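# Place the wall plate flat in the gray tray

## Task

Get the wall plate into the gray tray so it lies flat against the tray's bottom and stays there unaided (the robot holding it in place does not count), then release it and move the tool away.

## Robot and tools

Robot: one arm with a vacuum suction tool; there is no second arm and no fingers. The controlled point is the cup point, the center of the suction cup's rim (29 mm across). The cup opens along the cup point's own +z axis. About 7 cm behind the rim the tool body and its camera widen to roughly 8 cm sideways, so leave clearance there.

Scene frame: origin on the table top under the arm base, +z up, +y to the left when facing along +x. The base may be slightly tilted. Results report end_effector_position (m) and end_effector_quat_wxyz in this frame, plus velocities (m/s, rad/s). The printed position may be off a little, more so at long reach. Cameras: cam_head_left (896x504), cam_head_right (896x504), cam_wrist (616x616).

execute_actions(actions): a list of actions run in sequence. Each action is a table of up to 15 rows; each row is one control step (1/30 s), and if fewer than 15 rows are given the last one repeats to fill 15 steps. A row has 7 numbers, each in [-1, 1]: dx, dy, dz, rx, ry, rz, suction. The first six are an offset, not a pose: the target relative to the cup point's measured pose at the start of that action (for a call's first action, the last pose a result showed), expressed in the cup point's own axes, never accumulated row to row. Scale: 1.0 equals 0.6 m or 180 degrees; rx, ry, rz form a single rotation vector. Each step the command is clipped to within 100 mm and 16 degrees of the measured pose, so large offsets need several actions. An empty list just returns state and images.

Suction value: +1 is full vacuum (about 55 kPa below ambient), smaller values ask for that fraction, 0.05 or less is off. It persists until changed.

move(target, speed, stop_force, blocking): target is one 7-number row as above, an offset from the pose in the latest result that showed one, in the cup point's axes; the suction number is applied at the start. The cup point follows a straight path over 0.5 to 10 s (paths needing more are cut at 10 s). speed is m/s, 0.002 to 0.5, default 0.25; rotation is capped at twice that in rad/s. The path ignores obstacles and actual motion can lag, deviate or overshoot speed, especially near full arm extension. stop_force (N, 9 to 40, only after 0.2 s of scene time) ends the path when the wrist sensor sees that much extra resistance along the direction of travel for 2 steps; the arm backs up 2 steps and holds. Use it for slow approaches to contact, and then the target may lie beyond the surface. Do not rely on it when the move also rotates, omit it when moving off something you are pressing, and note arm contacts above the wrist sensor are not sensed. Without stop_force the arm is stiff: aiming even slightly into a firm surface can trigger a fault. blocking=false returns after 0.5 s while motion continues (not allowed with stop_force); until a result shows the move ended, other moves and execute_actions are refused, so use wait or stop. The result adds a move: line with the ending: done (at rest near target), contact (stop_force ended it; ranks above held, done, off_target), off_target, moving, held (a check blocked the final step), or fault, plus limits (paced = command clipped; held = some steps blocked, after which the arm may briefly exceed speed) and the distance to target.

wait(seconds): 0 to 10; lets time pass holding the last command, returning early if a running move ends. stop(): brakes a running move (needs braking distance). zoom_image(camera, region): region [x0, y0, x1, y1] in pixels of that camera's latest image, at most 504 by 504. finished_scene(scene): pass the current scene's number; irreversible, and the goal must already hold steadily.

Result lines: Hand target is where the controller is currently driving. pose unreachable means the clearance check (which treats the base mount as arm) altered or blocked the command. suction_measured shows the achieved vacuum: near 0 means no seal; on a sealed surface it settles up to 0.15 under the command and can dip 0.04 as the pump cycles. part_present turns 1 at 0.50 and back to 0 below 0.45. Wrist force and Wrist torque are in the cup point's axes, include contact, payload weight and acceleration effects, carry offsets (usually within 4 N) and noise (std up to 2.4 N), and saturate near 50 N per axis; pressing on a surface reads as force pointing back into the arm. no reading is normal at the start. Joint torques are raw drive outputs with offsets, noise and drift; faults are not judged from them.

Gripping: turn suction on and press the cup fully onto a smooth flat area of the plate, away from holes, slots and edges, so the rim seals all around. The cup compresses under vacuum, so a held part sits up to about 10 mm nearer the tool. Vacuum alone can lift a part. To release, set the plate down so it rests on the tray bottom, switch suction off, then rise at least 15 mm. If the cup seals on the table, turn suction off to free it.

Avoid: contact torque over the load limits (141 N m for pan, lift, elbow; 26.3 N m for each wrist joint) or any external force of 150 N, which halts the arm for 10 s and drops the rest of the call; long loaded holds that overheat motors (warning at 70 °C, brake-lock at 85 °C); fast impacts, drops, slips and hard presses; and anything leaving the table. Objects may get occasional small pushes. Joint motion follows commands about 0.17 s late, so a large move may not be finished when its result returns. The simulation keeps running while you compose replies.

Each tool is called after "Request:" by a JSON object that holds its "op" and its "data".

## Session

Request:
{"op": "execute_actions", "data": {"actions": []}}

Scene clock: 0.00 s.
end_effector_position=(+0.4311, +0.0205, +0.3234) suction_measured=0.01 part_present=0 end_effector_quat_wxyz=(-0.006, -0.023, +1.000, -0.004) end_effector_velocity=(-0.000, -0.000, -0.000) end_effector_angular_velocity=(+0.000, +0.001, -0.000)
Joint positions: [-0.316 -1.724  2.043 -1.891 -1.572 -0.317]
Joint velocities: [-0.001  0.     0.     0.001 -0.    -0.   ]
Joint torques (N m, as the arm reports them, + toward a larger angle): no reading
Motor temperatures (°C, as the motors report them): [23 27 23 29 31 33]
Wrist force (N, on the end effector, along its own x y z axes, offset not removed): no reading
Wrist torque (N m, same axes, about the end effector's origin, offset not removed): no reading
Hand target: +0.431, +0.021, +0.323; -0.006, -0.023, +1.000, -0.004

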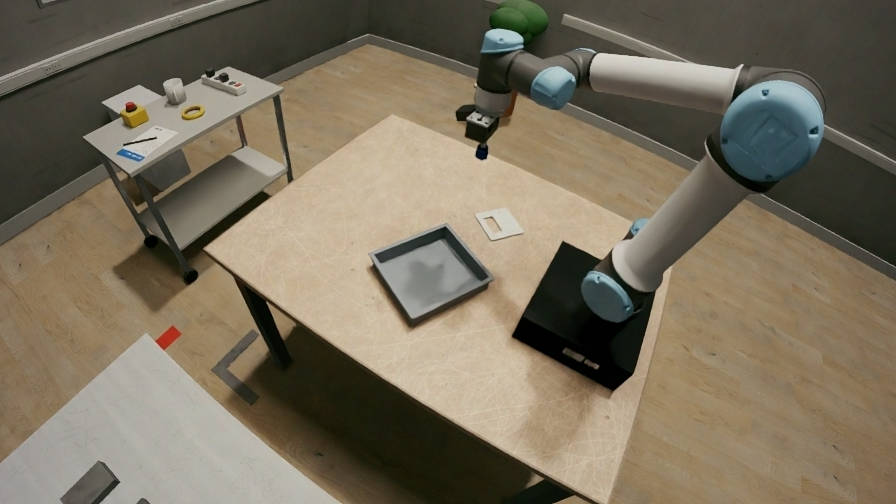

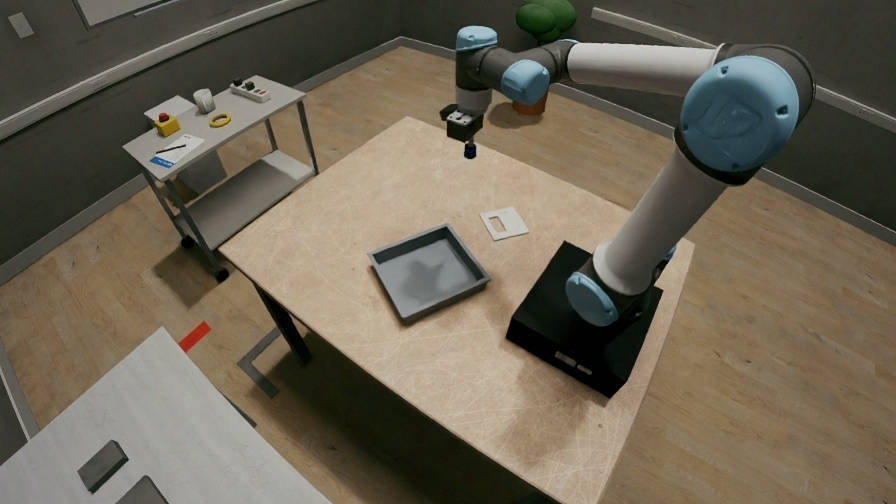

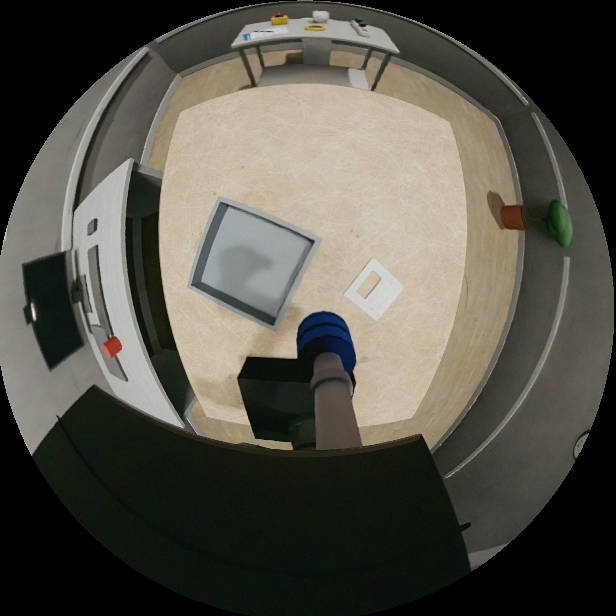

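Request:
{"op": "move", "data": {"target": [-0.13,-0.2,0.25,0,0,0,0]}}

Scene clock: 2.20 s.
end_effector_position=(+0.5123, -0.0968, +0.1737) suction_measured=0.01 part_present=0 end_effector_quat_wxyz=(-0.006, -0.023, +1.000, -0.004) end_effector_velocity=(+0.002, -0.001, -0.001) end_effector_angular_velocity=(+0.000, -0.002, -0.000)
Joint positions: [-0.491 -1.304  2.038 -2.306 -1.572 -0.492]
Joint velocities: [-0.     0.006 -0.003 -0.004  0.001 -0.   ]
Joint torques (N m, as the arm reports them, + toward a larger angle): [-15.15 -16.46 -26.07  -4.68   2.73  -1.53]
Motor temperatures (°C, as the motors report them): [23 27 23 29 31 33]
Wrist force (N, on the end effector, along its own x y z axes, offset not removed): [1.8 -1.7 0.5]
Wrist torque (N m, same axes, about the end effector's origin, offset not removed): [-0.38 -0.14 -0.20]
Hand target: +0.512, -0.097, +0.173; -0.006, -0.023, +1.000, -0.004
Off the commanded pose: 0.001 m, 0 deg.
move: done

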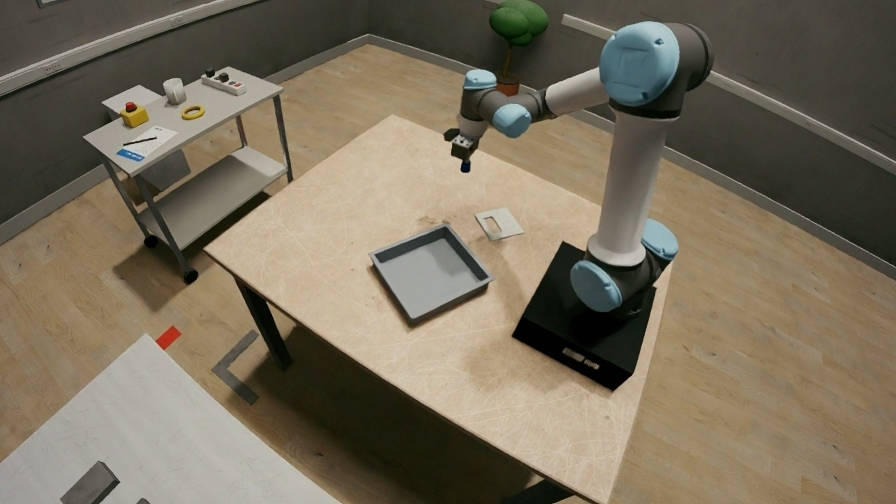

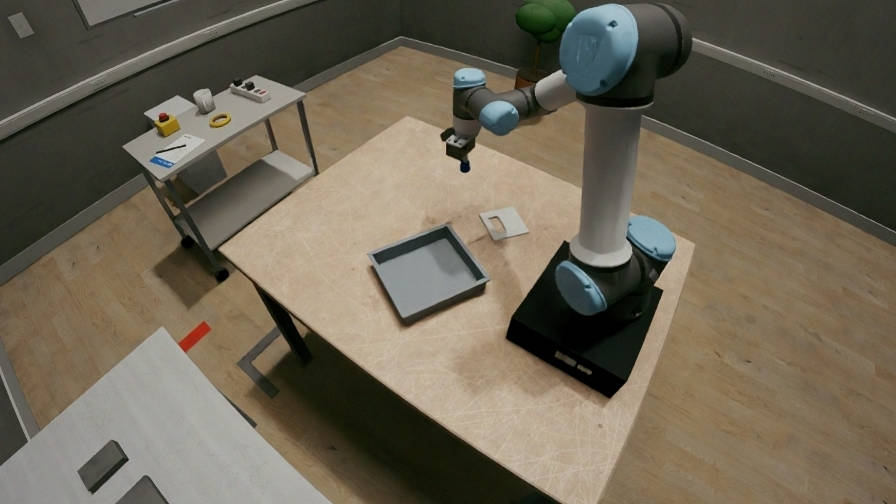

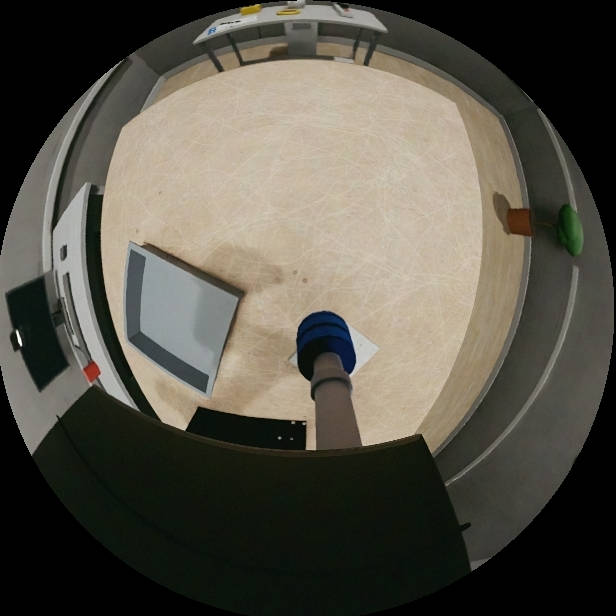

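Request:
{"op": "move", "data": {"target": [-0.15,-0.04,0.05,0,0,0,0]}}

Request:
{"op": "zoom_image", "data": {"camera": "cam_wrist", "region": [200,250,450,500]}}

Scene clock: 4.23 s.
end_effector_position=(+0.6027, -0.1170, +0.1429) suction_measured=0.01 part_present=0 end_effector_quat_wxyz=(-0.006, -0.023, +1.000, -0.004) end_effector_velocity=(+0.002, -0.001, -0.000) end_effector_angular_velocity=(-0.002, +0.001, +0.001)
Joint positions: [-0.455 -1.076  1.788 -2.285 -1.572 -0.457]
Joint velocities: [ 0.001  0.004 -0.007  0.003 -0.003 -0.   ]
Joint torques (N m, as the arm reports them, + toward a larger angle): [ 12.4  -25.97 -25.82   0.71  -2.42   1.55]
Motor temperatures (°C, as the motors report them): [23 27 23 29 31 33]
Wrist force (N, on the end effector, along its own x y z axes, offset not removed): [0.2 2.0 -0.2]
Wrist torque (N m, same axes, about the end effector's origin, offset not removed): [0.36 0.10 -0.17]
Hand target: +0.603, -0.117, +0.143; -0.006, -0.023, +1.000, -0.004
Off the commanded pose: 0.000 m, 0 deg.
move: done

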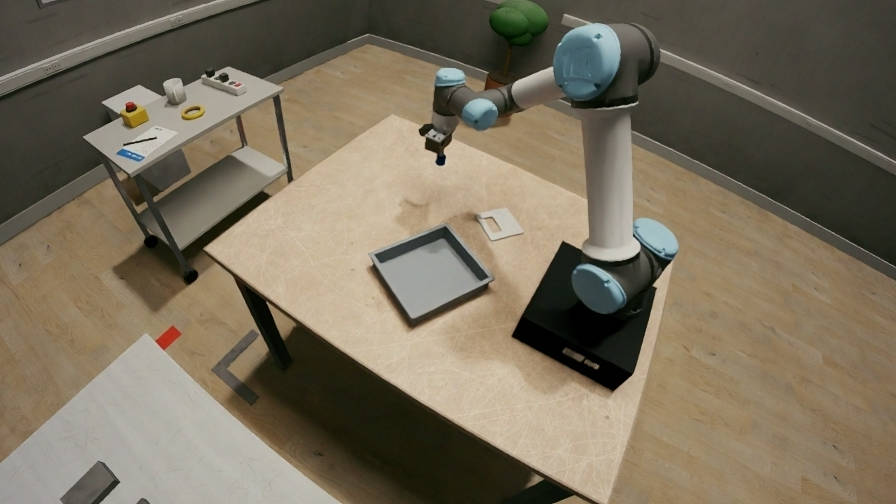

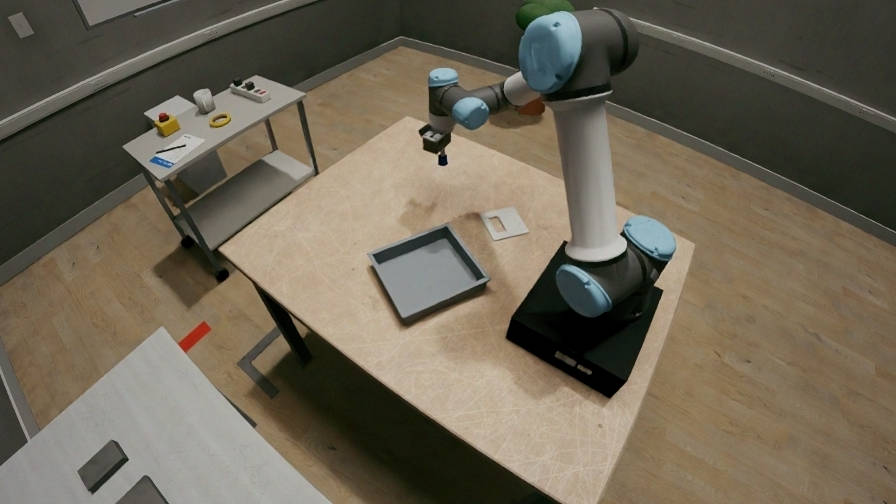

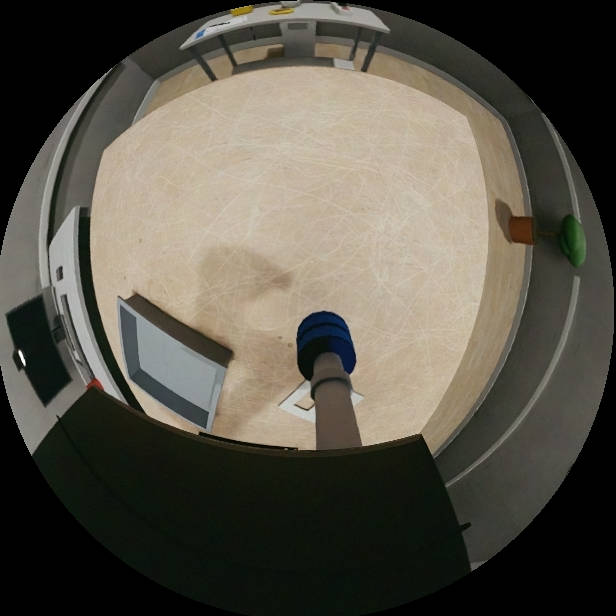

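Region (200, 250, 450, 500) of cam_wrist's 616x616 image, scaled by 2.016, with more detail than that image has.

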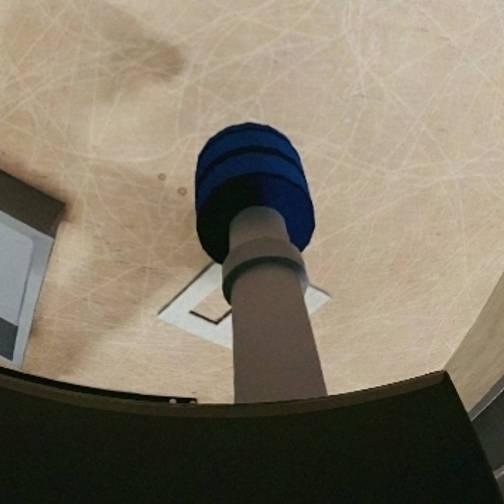

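Request:
{"op": "move", "data": {"target": [0.27,0.18,0.05,0,0,0,0]}}

Request:
{"op": "zoom_image", "data": {"camera": "cam_wrist", "region": [250,200,500,450]}}

Scene clock: 6.07 s.
end_effector_position=(+0.4359, -0.0167, +0.1141) suction_measured=0.01 part_present=0 end_effector_quat_wxyz=(-0.006, -0.023, +1.000, -0.004) end_effector_velocity=(-0.002, +0.002, +0.000) end_effector_angular_velocity=(+0.000, -0.002, +0.000)
Joint positions: [-0.393 -1.339  2.322 -2.555 -1.572 -0.394]
Joint velocities: [ 0.001 -0.005  0.007 -0.004  0.001  0.001]
Joint torques (N m, as the arm reports them, + toward a larger angle): [ 12.9  -32.83  -6.05  -4.58   2.87   1.31]
Motor temperatures (°C, as the motors report them): [23 27 23 29 31 33]
Wrist force (N, on the end effector, along its own x y z axes, offset not removed): [0.1 1.2 1.4]
Wrist torque (N m, same axes, about the end effector's origin, offset not removed): [0.18 0.13 -0.16]
Hand target: +0.436, -0.017, +0.114; -0.006, -0.023, +1.000, -0.004
Off the commanded pose: 0.000 m, 0 deg.
move: done

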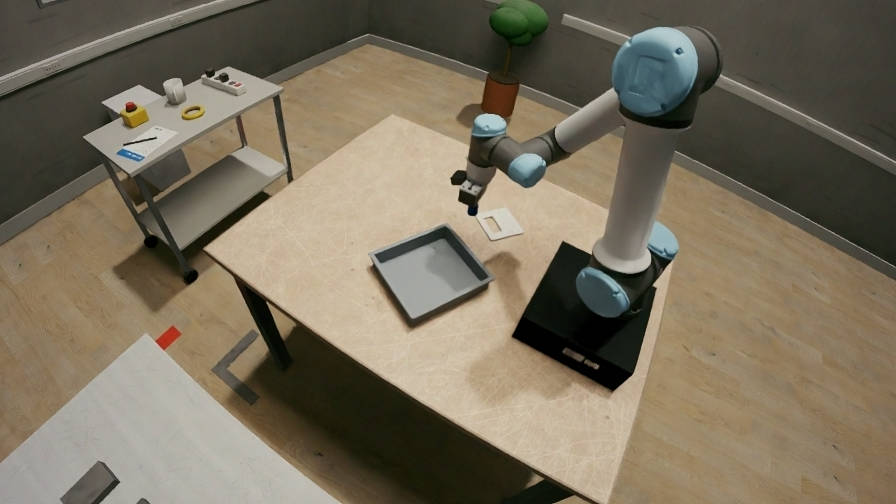

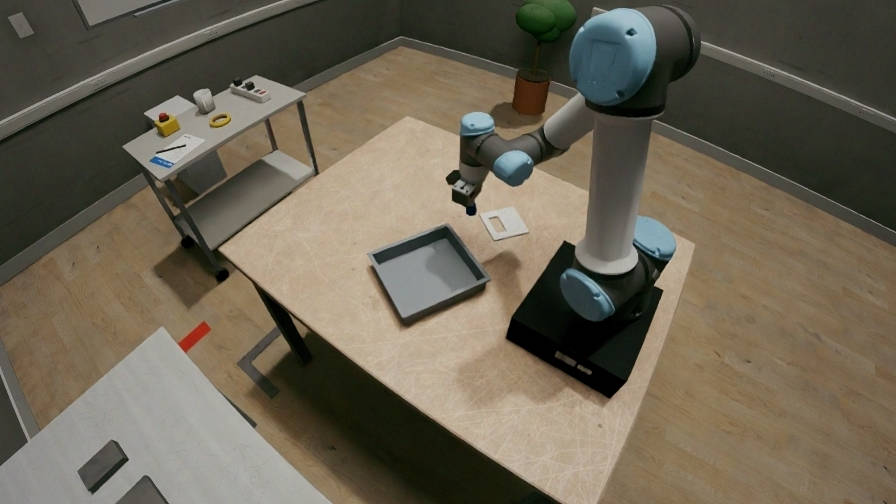

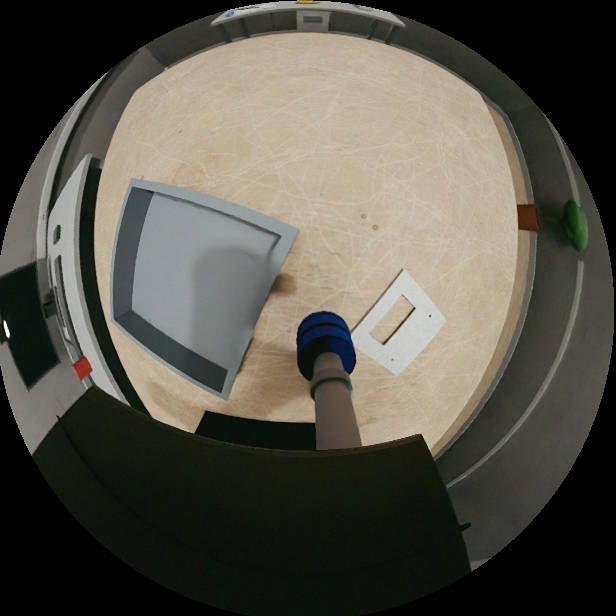

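Region (250, 200, 500, 450) of cam_wrist's 616x616 image, scaled by 2.016, with more detail than that image has.

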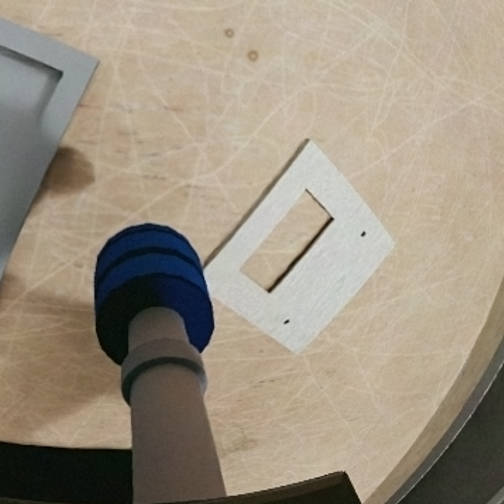

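Request:
{"op": "move", "data": {"target": [0.057,-0.184,0.13,0,0,0,0]}}

Scene clock: 8.03 s.
end_effector_position=(+0.4057, -0.1288, +0.0375) suction_measured=0.01 part_present=0 end_effector_quat_wxyz=(-0.006, -0.023, +1.000, -0.004) end_effector_velocity=(+0.000, -0.002, -0.002) end_effector_angular_velocity=(-0.000, -0.000, +0.002)
Joint positions: [-0.668 -1.122  2.38  -2.83  -1.572 -0.669]
Joint velocities: [-0.003  0.006 -0.001 -0.005  0.    -0.005]
Joint torques (N m, as the arm reports them, + toward a larger angle): [-15.73 -15.99 -16.32  -4.71   2.82  -1.66]
Motor temperatures (°C, as the motors report them): [23 27 23 29 31 33]
Wrist force (N, on the end effector, along its own x y z axes, offset not removed): [-3.0 -0.4 -2.1]
Wrist torque (N m, same axes, about the end effector's origin, offset not removed): [-0.24 0.50 -0.04]
Hand target: +0.406, -0.129, +0.037; -0.006, -0.023, +1.000, -0.004
Off the commanded pose: 0.001 m, 0 deg.
move: done

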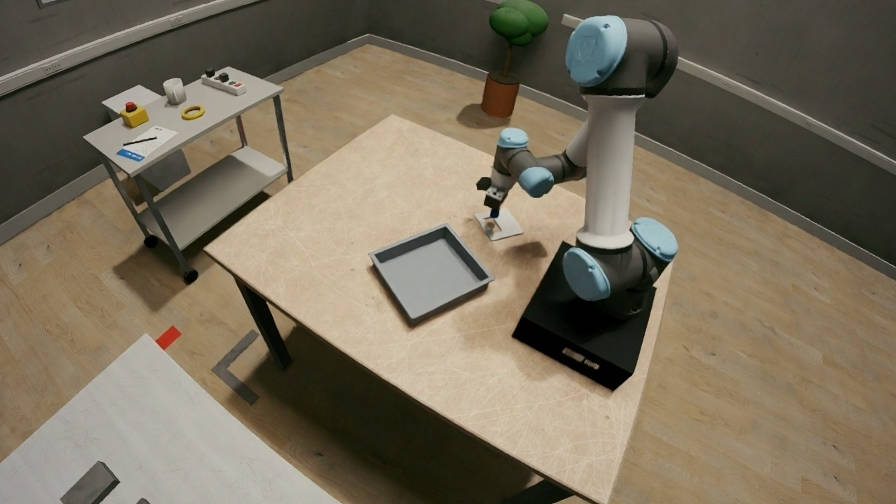

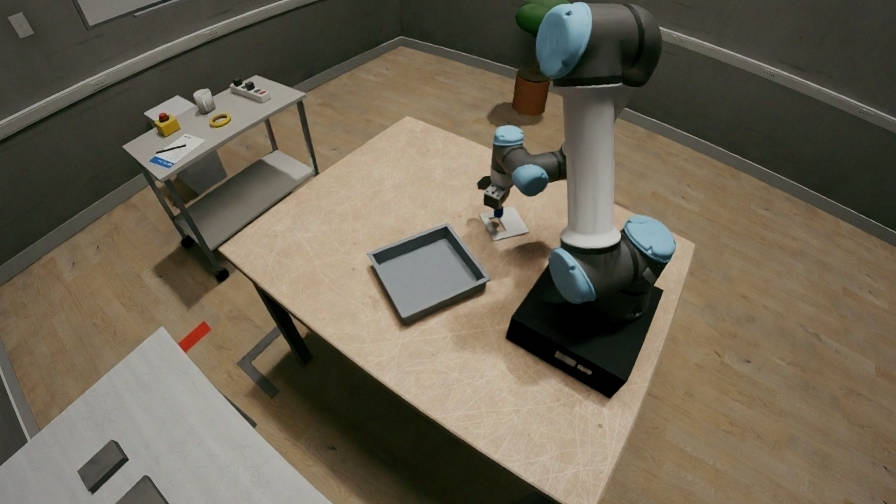

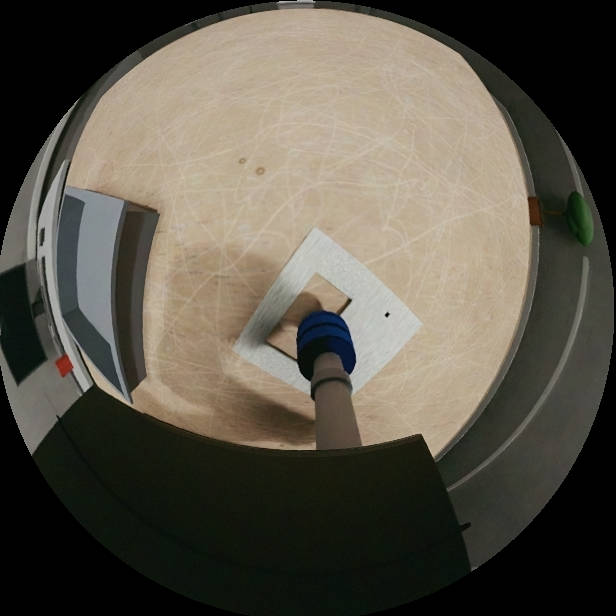

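Request:
{"op": "move", "data": {"target": [0.017,-0.05,0.025,0,0,0,0]}}

Request:
{"op": "zoom_image", "data": {"camera": "cam_wrist", "region": [200,200,450,450]}}

Request:
{"op": "zoom_image", "data": {"camera": "cam_head_right", "region": [450,170,570,260]}}

Scene clock: 9.33 s.
end_effector_position=(+0.3967, -0.1590, +0.0231) suction_measured=0.01 part_present=0 end_effector_quat_wxyz=(-0.006, -0.023, +1.000, -0.004) end_effector_velocity=(-0.001, -0.002, -0.001) end_effector_angular_velocity=(-0.000, +0.001, +0.000)
Joint positions: [-0.739 -1.072  2.376 -2.876 -1.572 -0.741]
Joint velocities: [-0.005  0.005 -0.001 -0.003 -0.001 -0.006]
Joint torques (N m, as the arm reports them, + toward a larger angle): [-14.63 -16.51 -14.38  -4.49   2.71  -1.44]
Motor temperatures (°C, as the motors report them): [23 27 23 29 31 33]
Wrist force (N, on the end effector, along its own x y z axes, offset not removed): [-3.9 -1.1 0.4]
Wrist torque (N m, same axes, about the end effector's origin, offset not removed): [-0.07 0.56 -0.34]
Hand target: +0.397, -0.159, +0.023; -0.006, -0.023, +1.000, -0.004
Off the commanded pose: 0.000 m, 0 deg.
move: done

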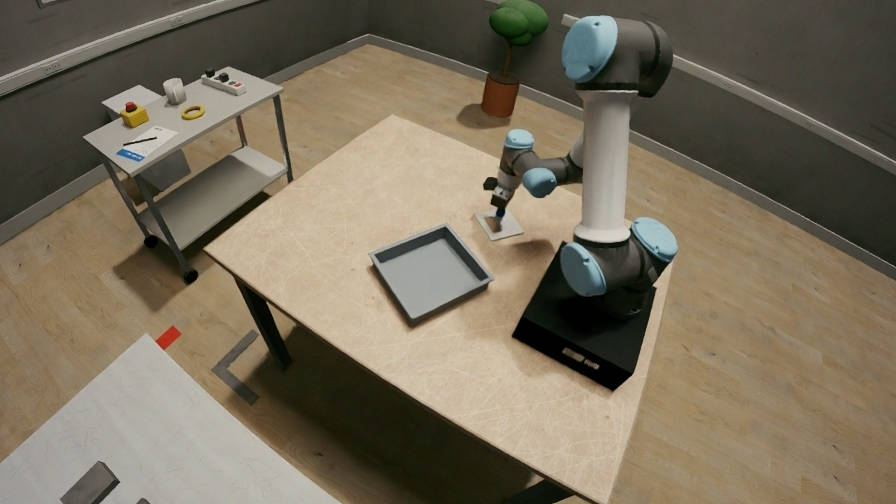

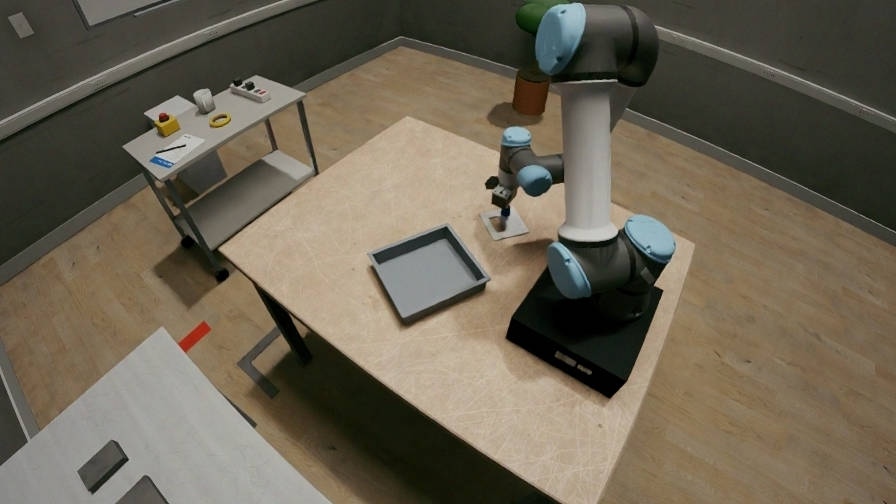

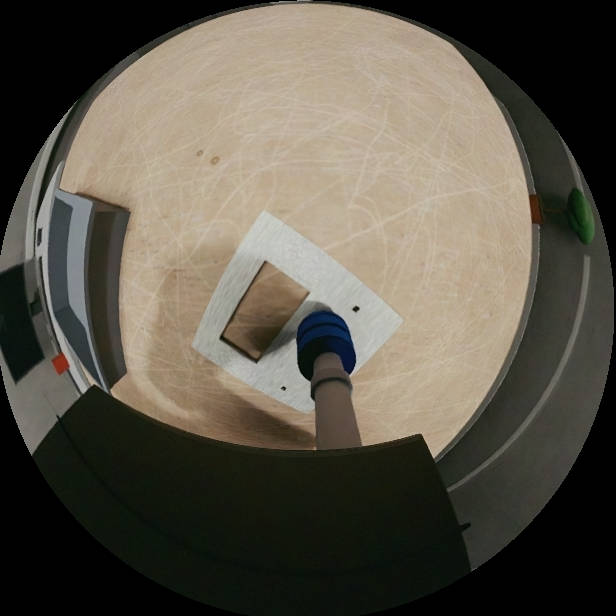

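Region (200, 200, 450, 450) of cam_wrist's 616x616 image, scaled by 2.016, with more detail than that image has.

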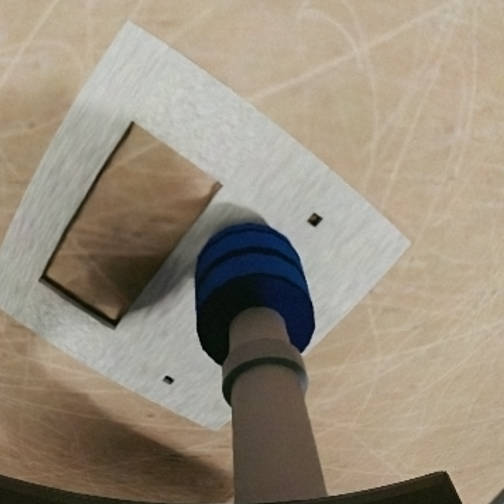

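Region (450, 170, 570, 260) of cam_head_right's 896x504 image, scaled by 4.200, with more detail than that image has; it fills the top 378 rows of this view, and the rest is white.

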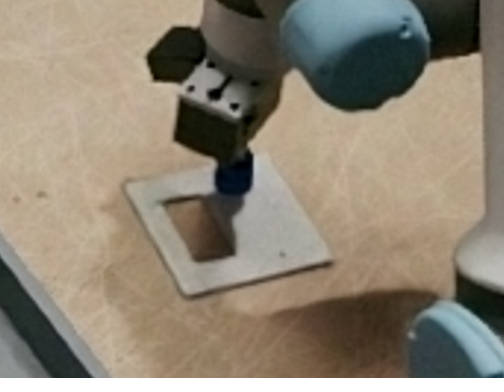

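Request:
{"op": "move", "data": {"target": [0.006,0,0.06,0,0,0,1], "speed": 0.012, "stop_force": 12}}

Request:
{"op": "wait", "data": {"seconds": 0.7}}

Scene clock: 12.13 s.
end_effector_position=(+0.3937, -0.1594, -0.0036) suction_measured=0.99 part_present=1 end_effector_quat_wxyz=(-0.006, -0.023, +1.000, -0.004) end_effector_velocity=(-0.001, +0.001, +0.002) end_effector_angular_velocity=(+0.005, +0.005, -0.001)
Joint positions: [-0.744 -0.986  2.378 -2.965 -1.572 -0.745]
Joint velocities: [-0.    -0.011 -0.     0.018  0.001  0.001]
Joint torques (N m, as the arm reports them, + toward a larger angle): [ -6.56 -24.66   0.52   5.04  -2.52   0.11]
Motor temperatures (°C, as the motors report them): [23 27 23 29 31 33]
Wrist force (N, on the end effector, along its own x y z axes, offset not removed): [-4.6 -4.8 -41.4]
Wrist torque (N m, same axes, about the end effector's origin, offset not removed): [-0.78 0.38 -0.30]
Hand target: +0.394, -0.159, -0.003; -0.006, -0.023, +1.000, -0.004
Off the commanded pose: 0.009 m, 0 deg.
move: contact

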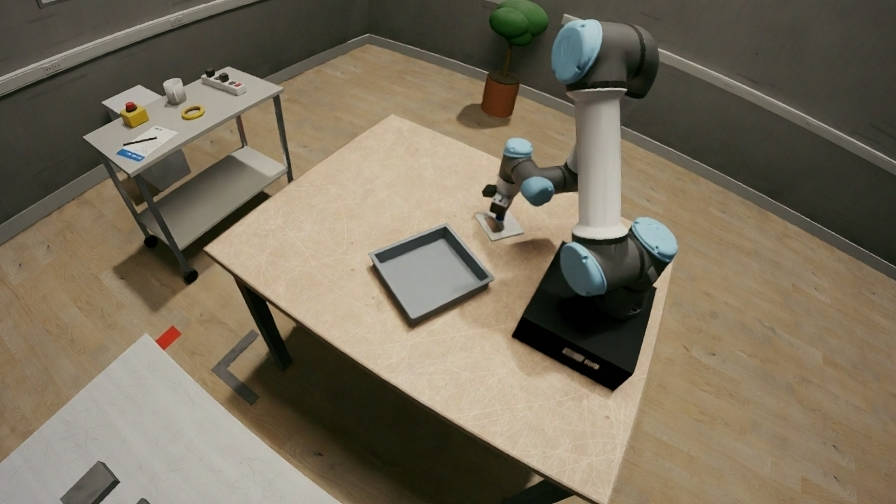

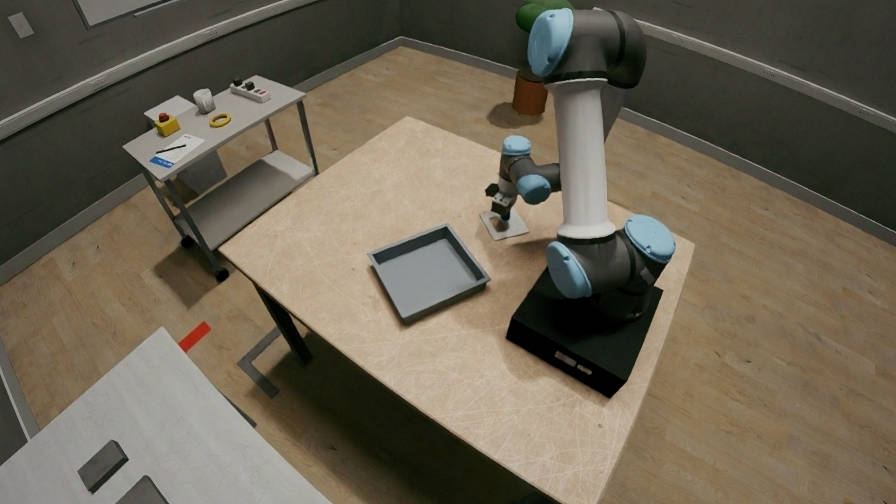

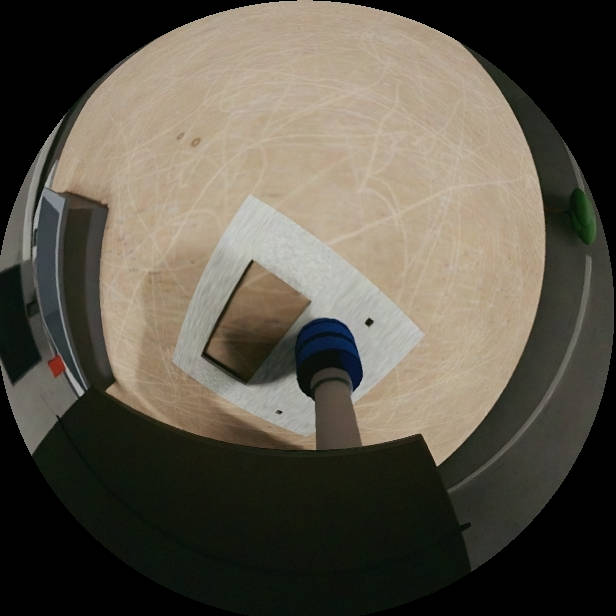

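Scene clock: 12.83 s.
end_effector_position=(+0.3937, -0.1594, -0.0031) suction_measured=0.99 part_present=1 end_effector_quat_wxyz=(-0.006, -0.023, +1.000, -0.004) end_effector_velocity=(-0.000, +0.000, +0.000) end_effector_angular_velocity=(+0.000, +0.001, -0.000)
Joint positions: [-0.744 -0.987  2.378 -2.963 -1.572 -0.745]
Joint velocities: [ 0.    -0.    -0.     0.002 -0.001  0.   ]
Joint torques (N m, as the arm reports them, + toward a larger angle): [ 12.26 -38.04   1.68   0.51  -2.29   1.57]
Motor temperatures (°C, as the motors report them): [23 27 23 29 31 33]
Wrist force (N, on the end effector, along its own x y z axes, offset not removed): [-1.4 0.2 -3.2]
Wrist torque (N m, same axes, about the end effector's origin, offset not removed): [-0.09 0.17 -0.06]
Hand target: +0.394, -0.159, -0.003; -0.006, -0.023, +1.000, -0.004
Off the commanded pose: 0.010 m, 0 deg.
wait: 0.70 s; at rest by 0.17 s

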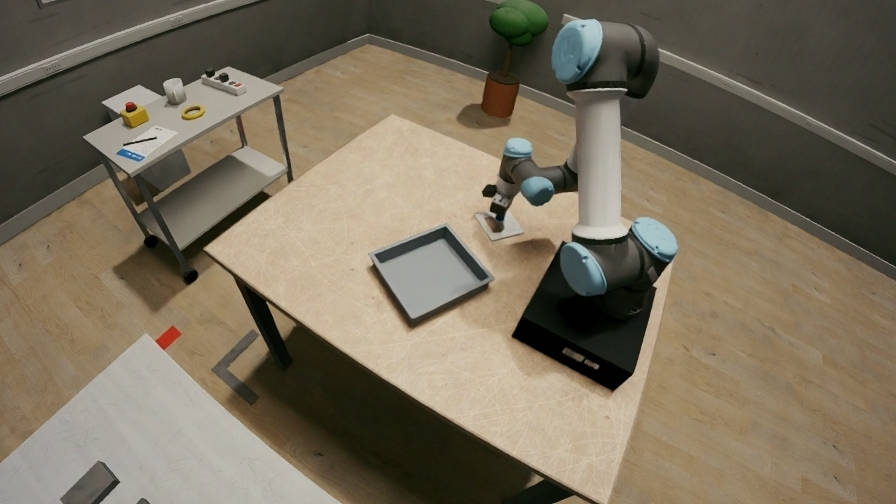

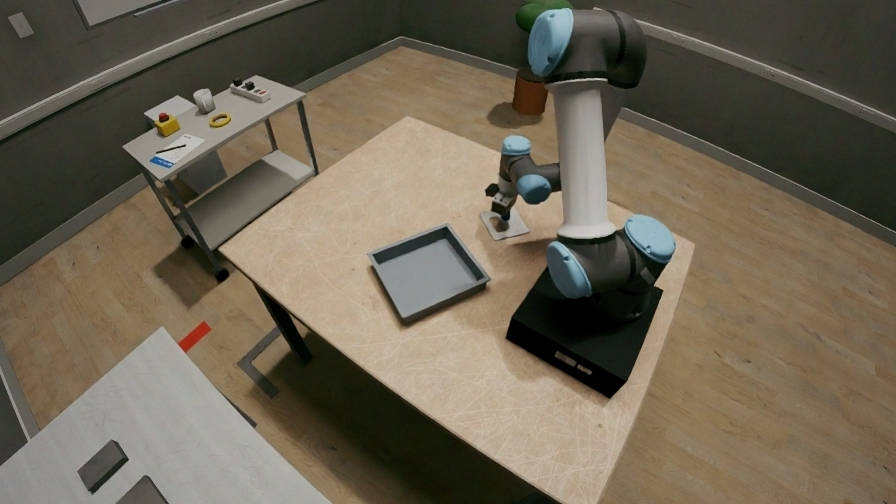

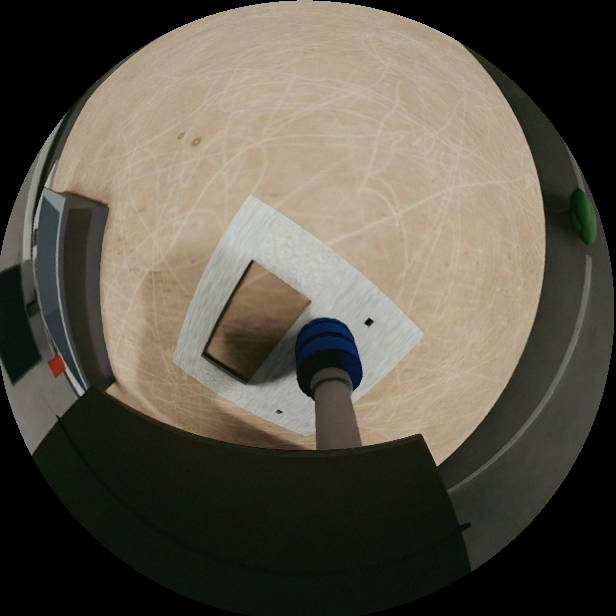

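Request:
{"op": "move", "data": {"target": [0,0,-0.17,0,0,0,1]}}

Request:
{"op": "move", "data": {"target": [-0.127,0.5,0,0,0,0,1]}}

Scene clock: 14.30 s.
end_effector_position=(+0.3950, -0.1586, +0.0985) suction_measured=0.98 part_present=1 end_effector_quat_wxyz=(-0.006, -0.023, +1.000, -0.004) end_effector_velocity=(-0.000, -0.000, +0.002) end_effector_angular_velocity=(+0.000, +0.002, -0.000)
Joint positions: [-0.744 -1.31   2.361 -2.623 -1.572 -0.745]
Joint velocities: [-0.001 -0.007 -0.003  0.012 -0.001 -0.   ]
Joint torques (N m, as the arm reports them, + toward a larger angle): [-15.4  -33.66 -19.98   0.43  -2.44  -1.59]
Motor temperatures (°C, as the motors report them): [23 27 23 29 31 33]
Wrist force (N, on the end effector, along its own x y z axes, offset not removed): [2.9 2.9 -0.2]
Wrist torque (N m, same axes, about the end effector's origin, offset not removed): [0.39 -0.30 0.12]
Hand target: +0.395, -0.159, +0.099; -0.006, -0.023, +1.000, -0.004
Off the commanded pose: 0.000 m, 0 deg.
move: done

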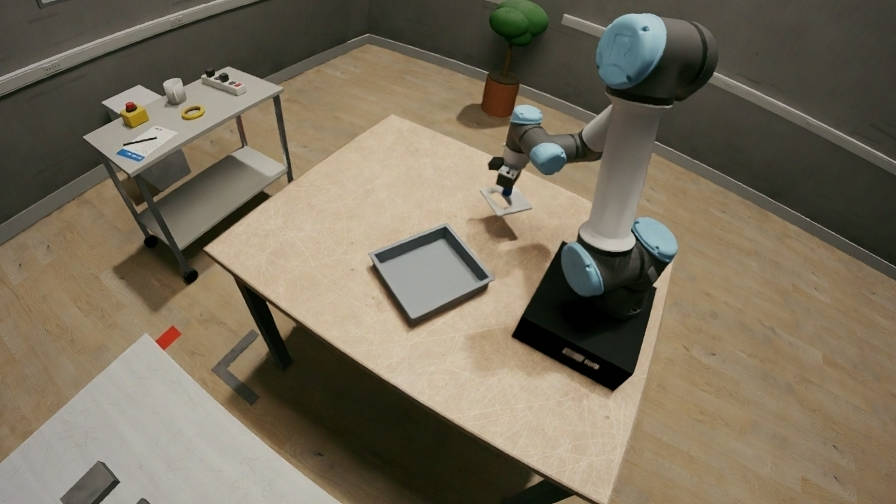

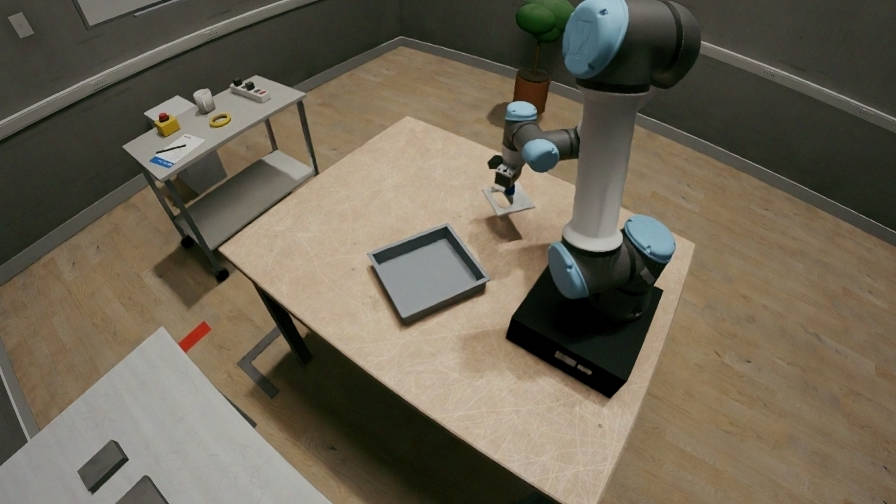

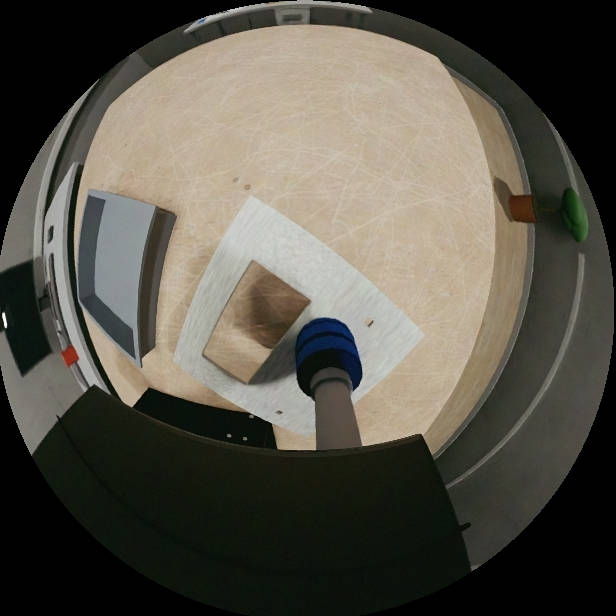

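Scene clock: 16.23 s.
end_effector_position=(+0.4578, +0.1440, +0.0955) suction_measured=0.99 part_present=1 end_effector_quat_wxyz=(-0.006, -0.023, +1.000, -0.004) end_effector_velocity=(+0.001, +0.002, -0.000) end_effector_angular_velocity=(+0.000, +0.002, -0.002)
Joint positions: [-0.02  -1.218  2.211 -2.565 -1.572 -0.022]
Joint velocities: [ 0.005  0.004 -0.006  0.004  0.     0.007]
Joint torques (N m, as the arm reports them, + toward a larger angle): [ 13.1  -16.98 -21.08   0.47  -2.42   1.48]
Motor temperatures (°C, as the motors report them): [23 27 23 29 31 33]
Wrist force (N, on the end effector, along its own x y z axes, offset not removed): [-0.2 1.2 0.6]
Wrist torque (N m, same axes, about the end effector's origin, offset not removed): [0.05 0.05 -0.08]
Hand target: +0.458, +0.144, +0.095; -0.006, -0.023, +1.000, -0.004
Off the commanded pose: 0.001 m, 0 deg.
move: done

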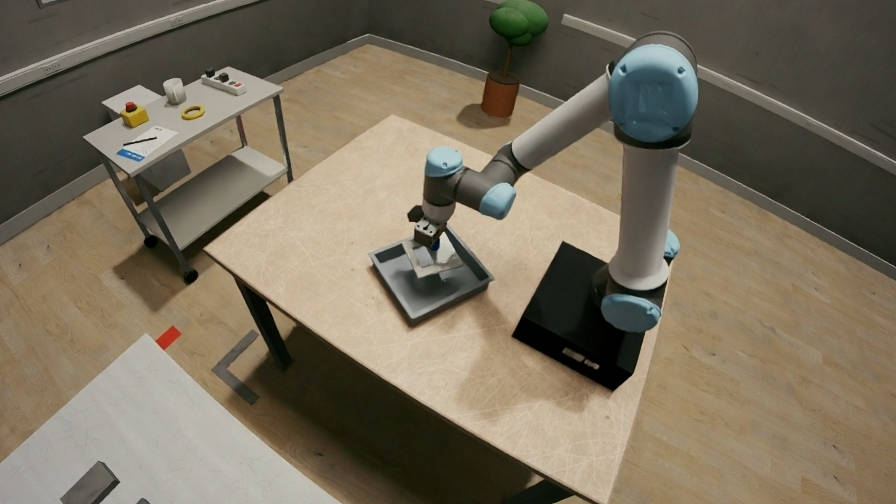

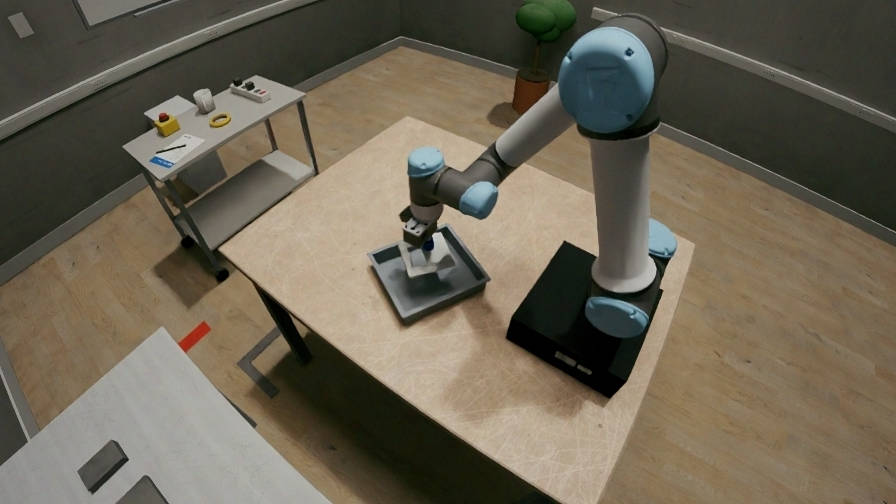

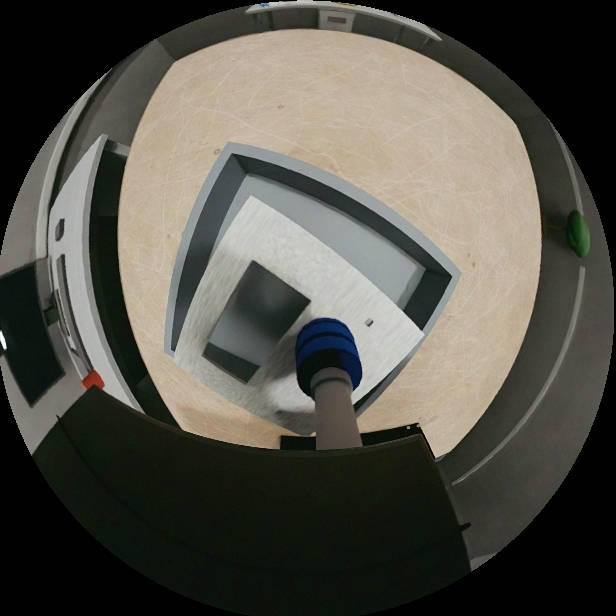

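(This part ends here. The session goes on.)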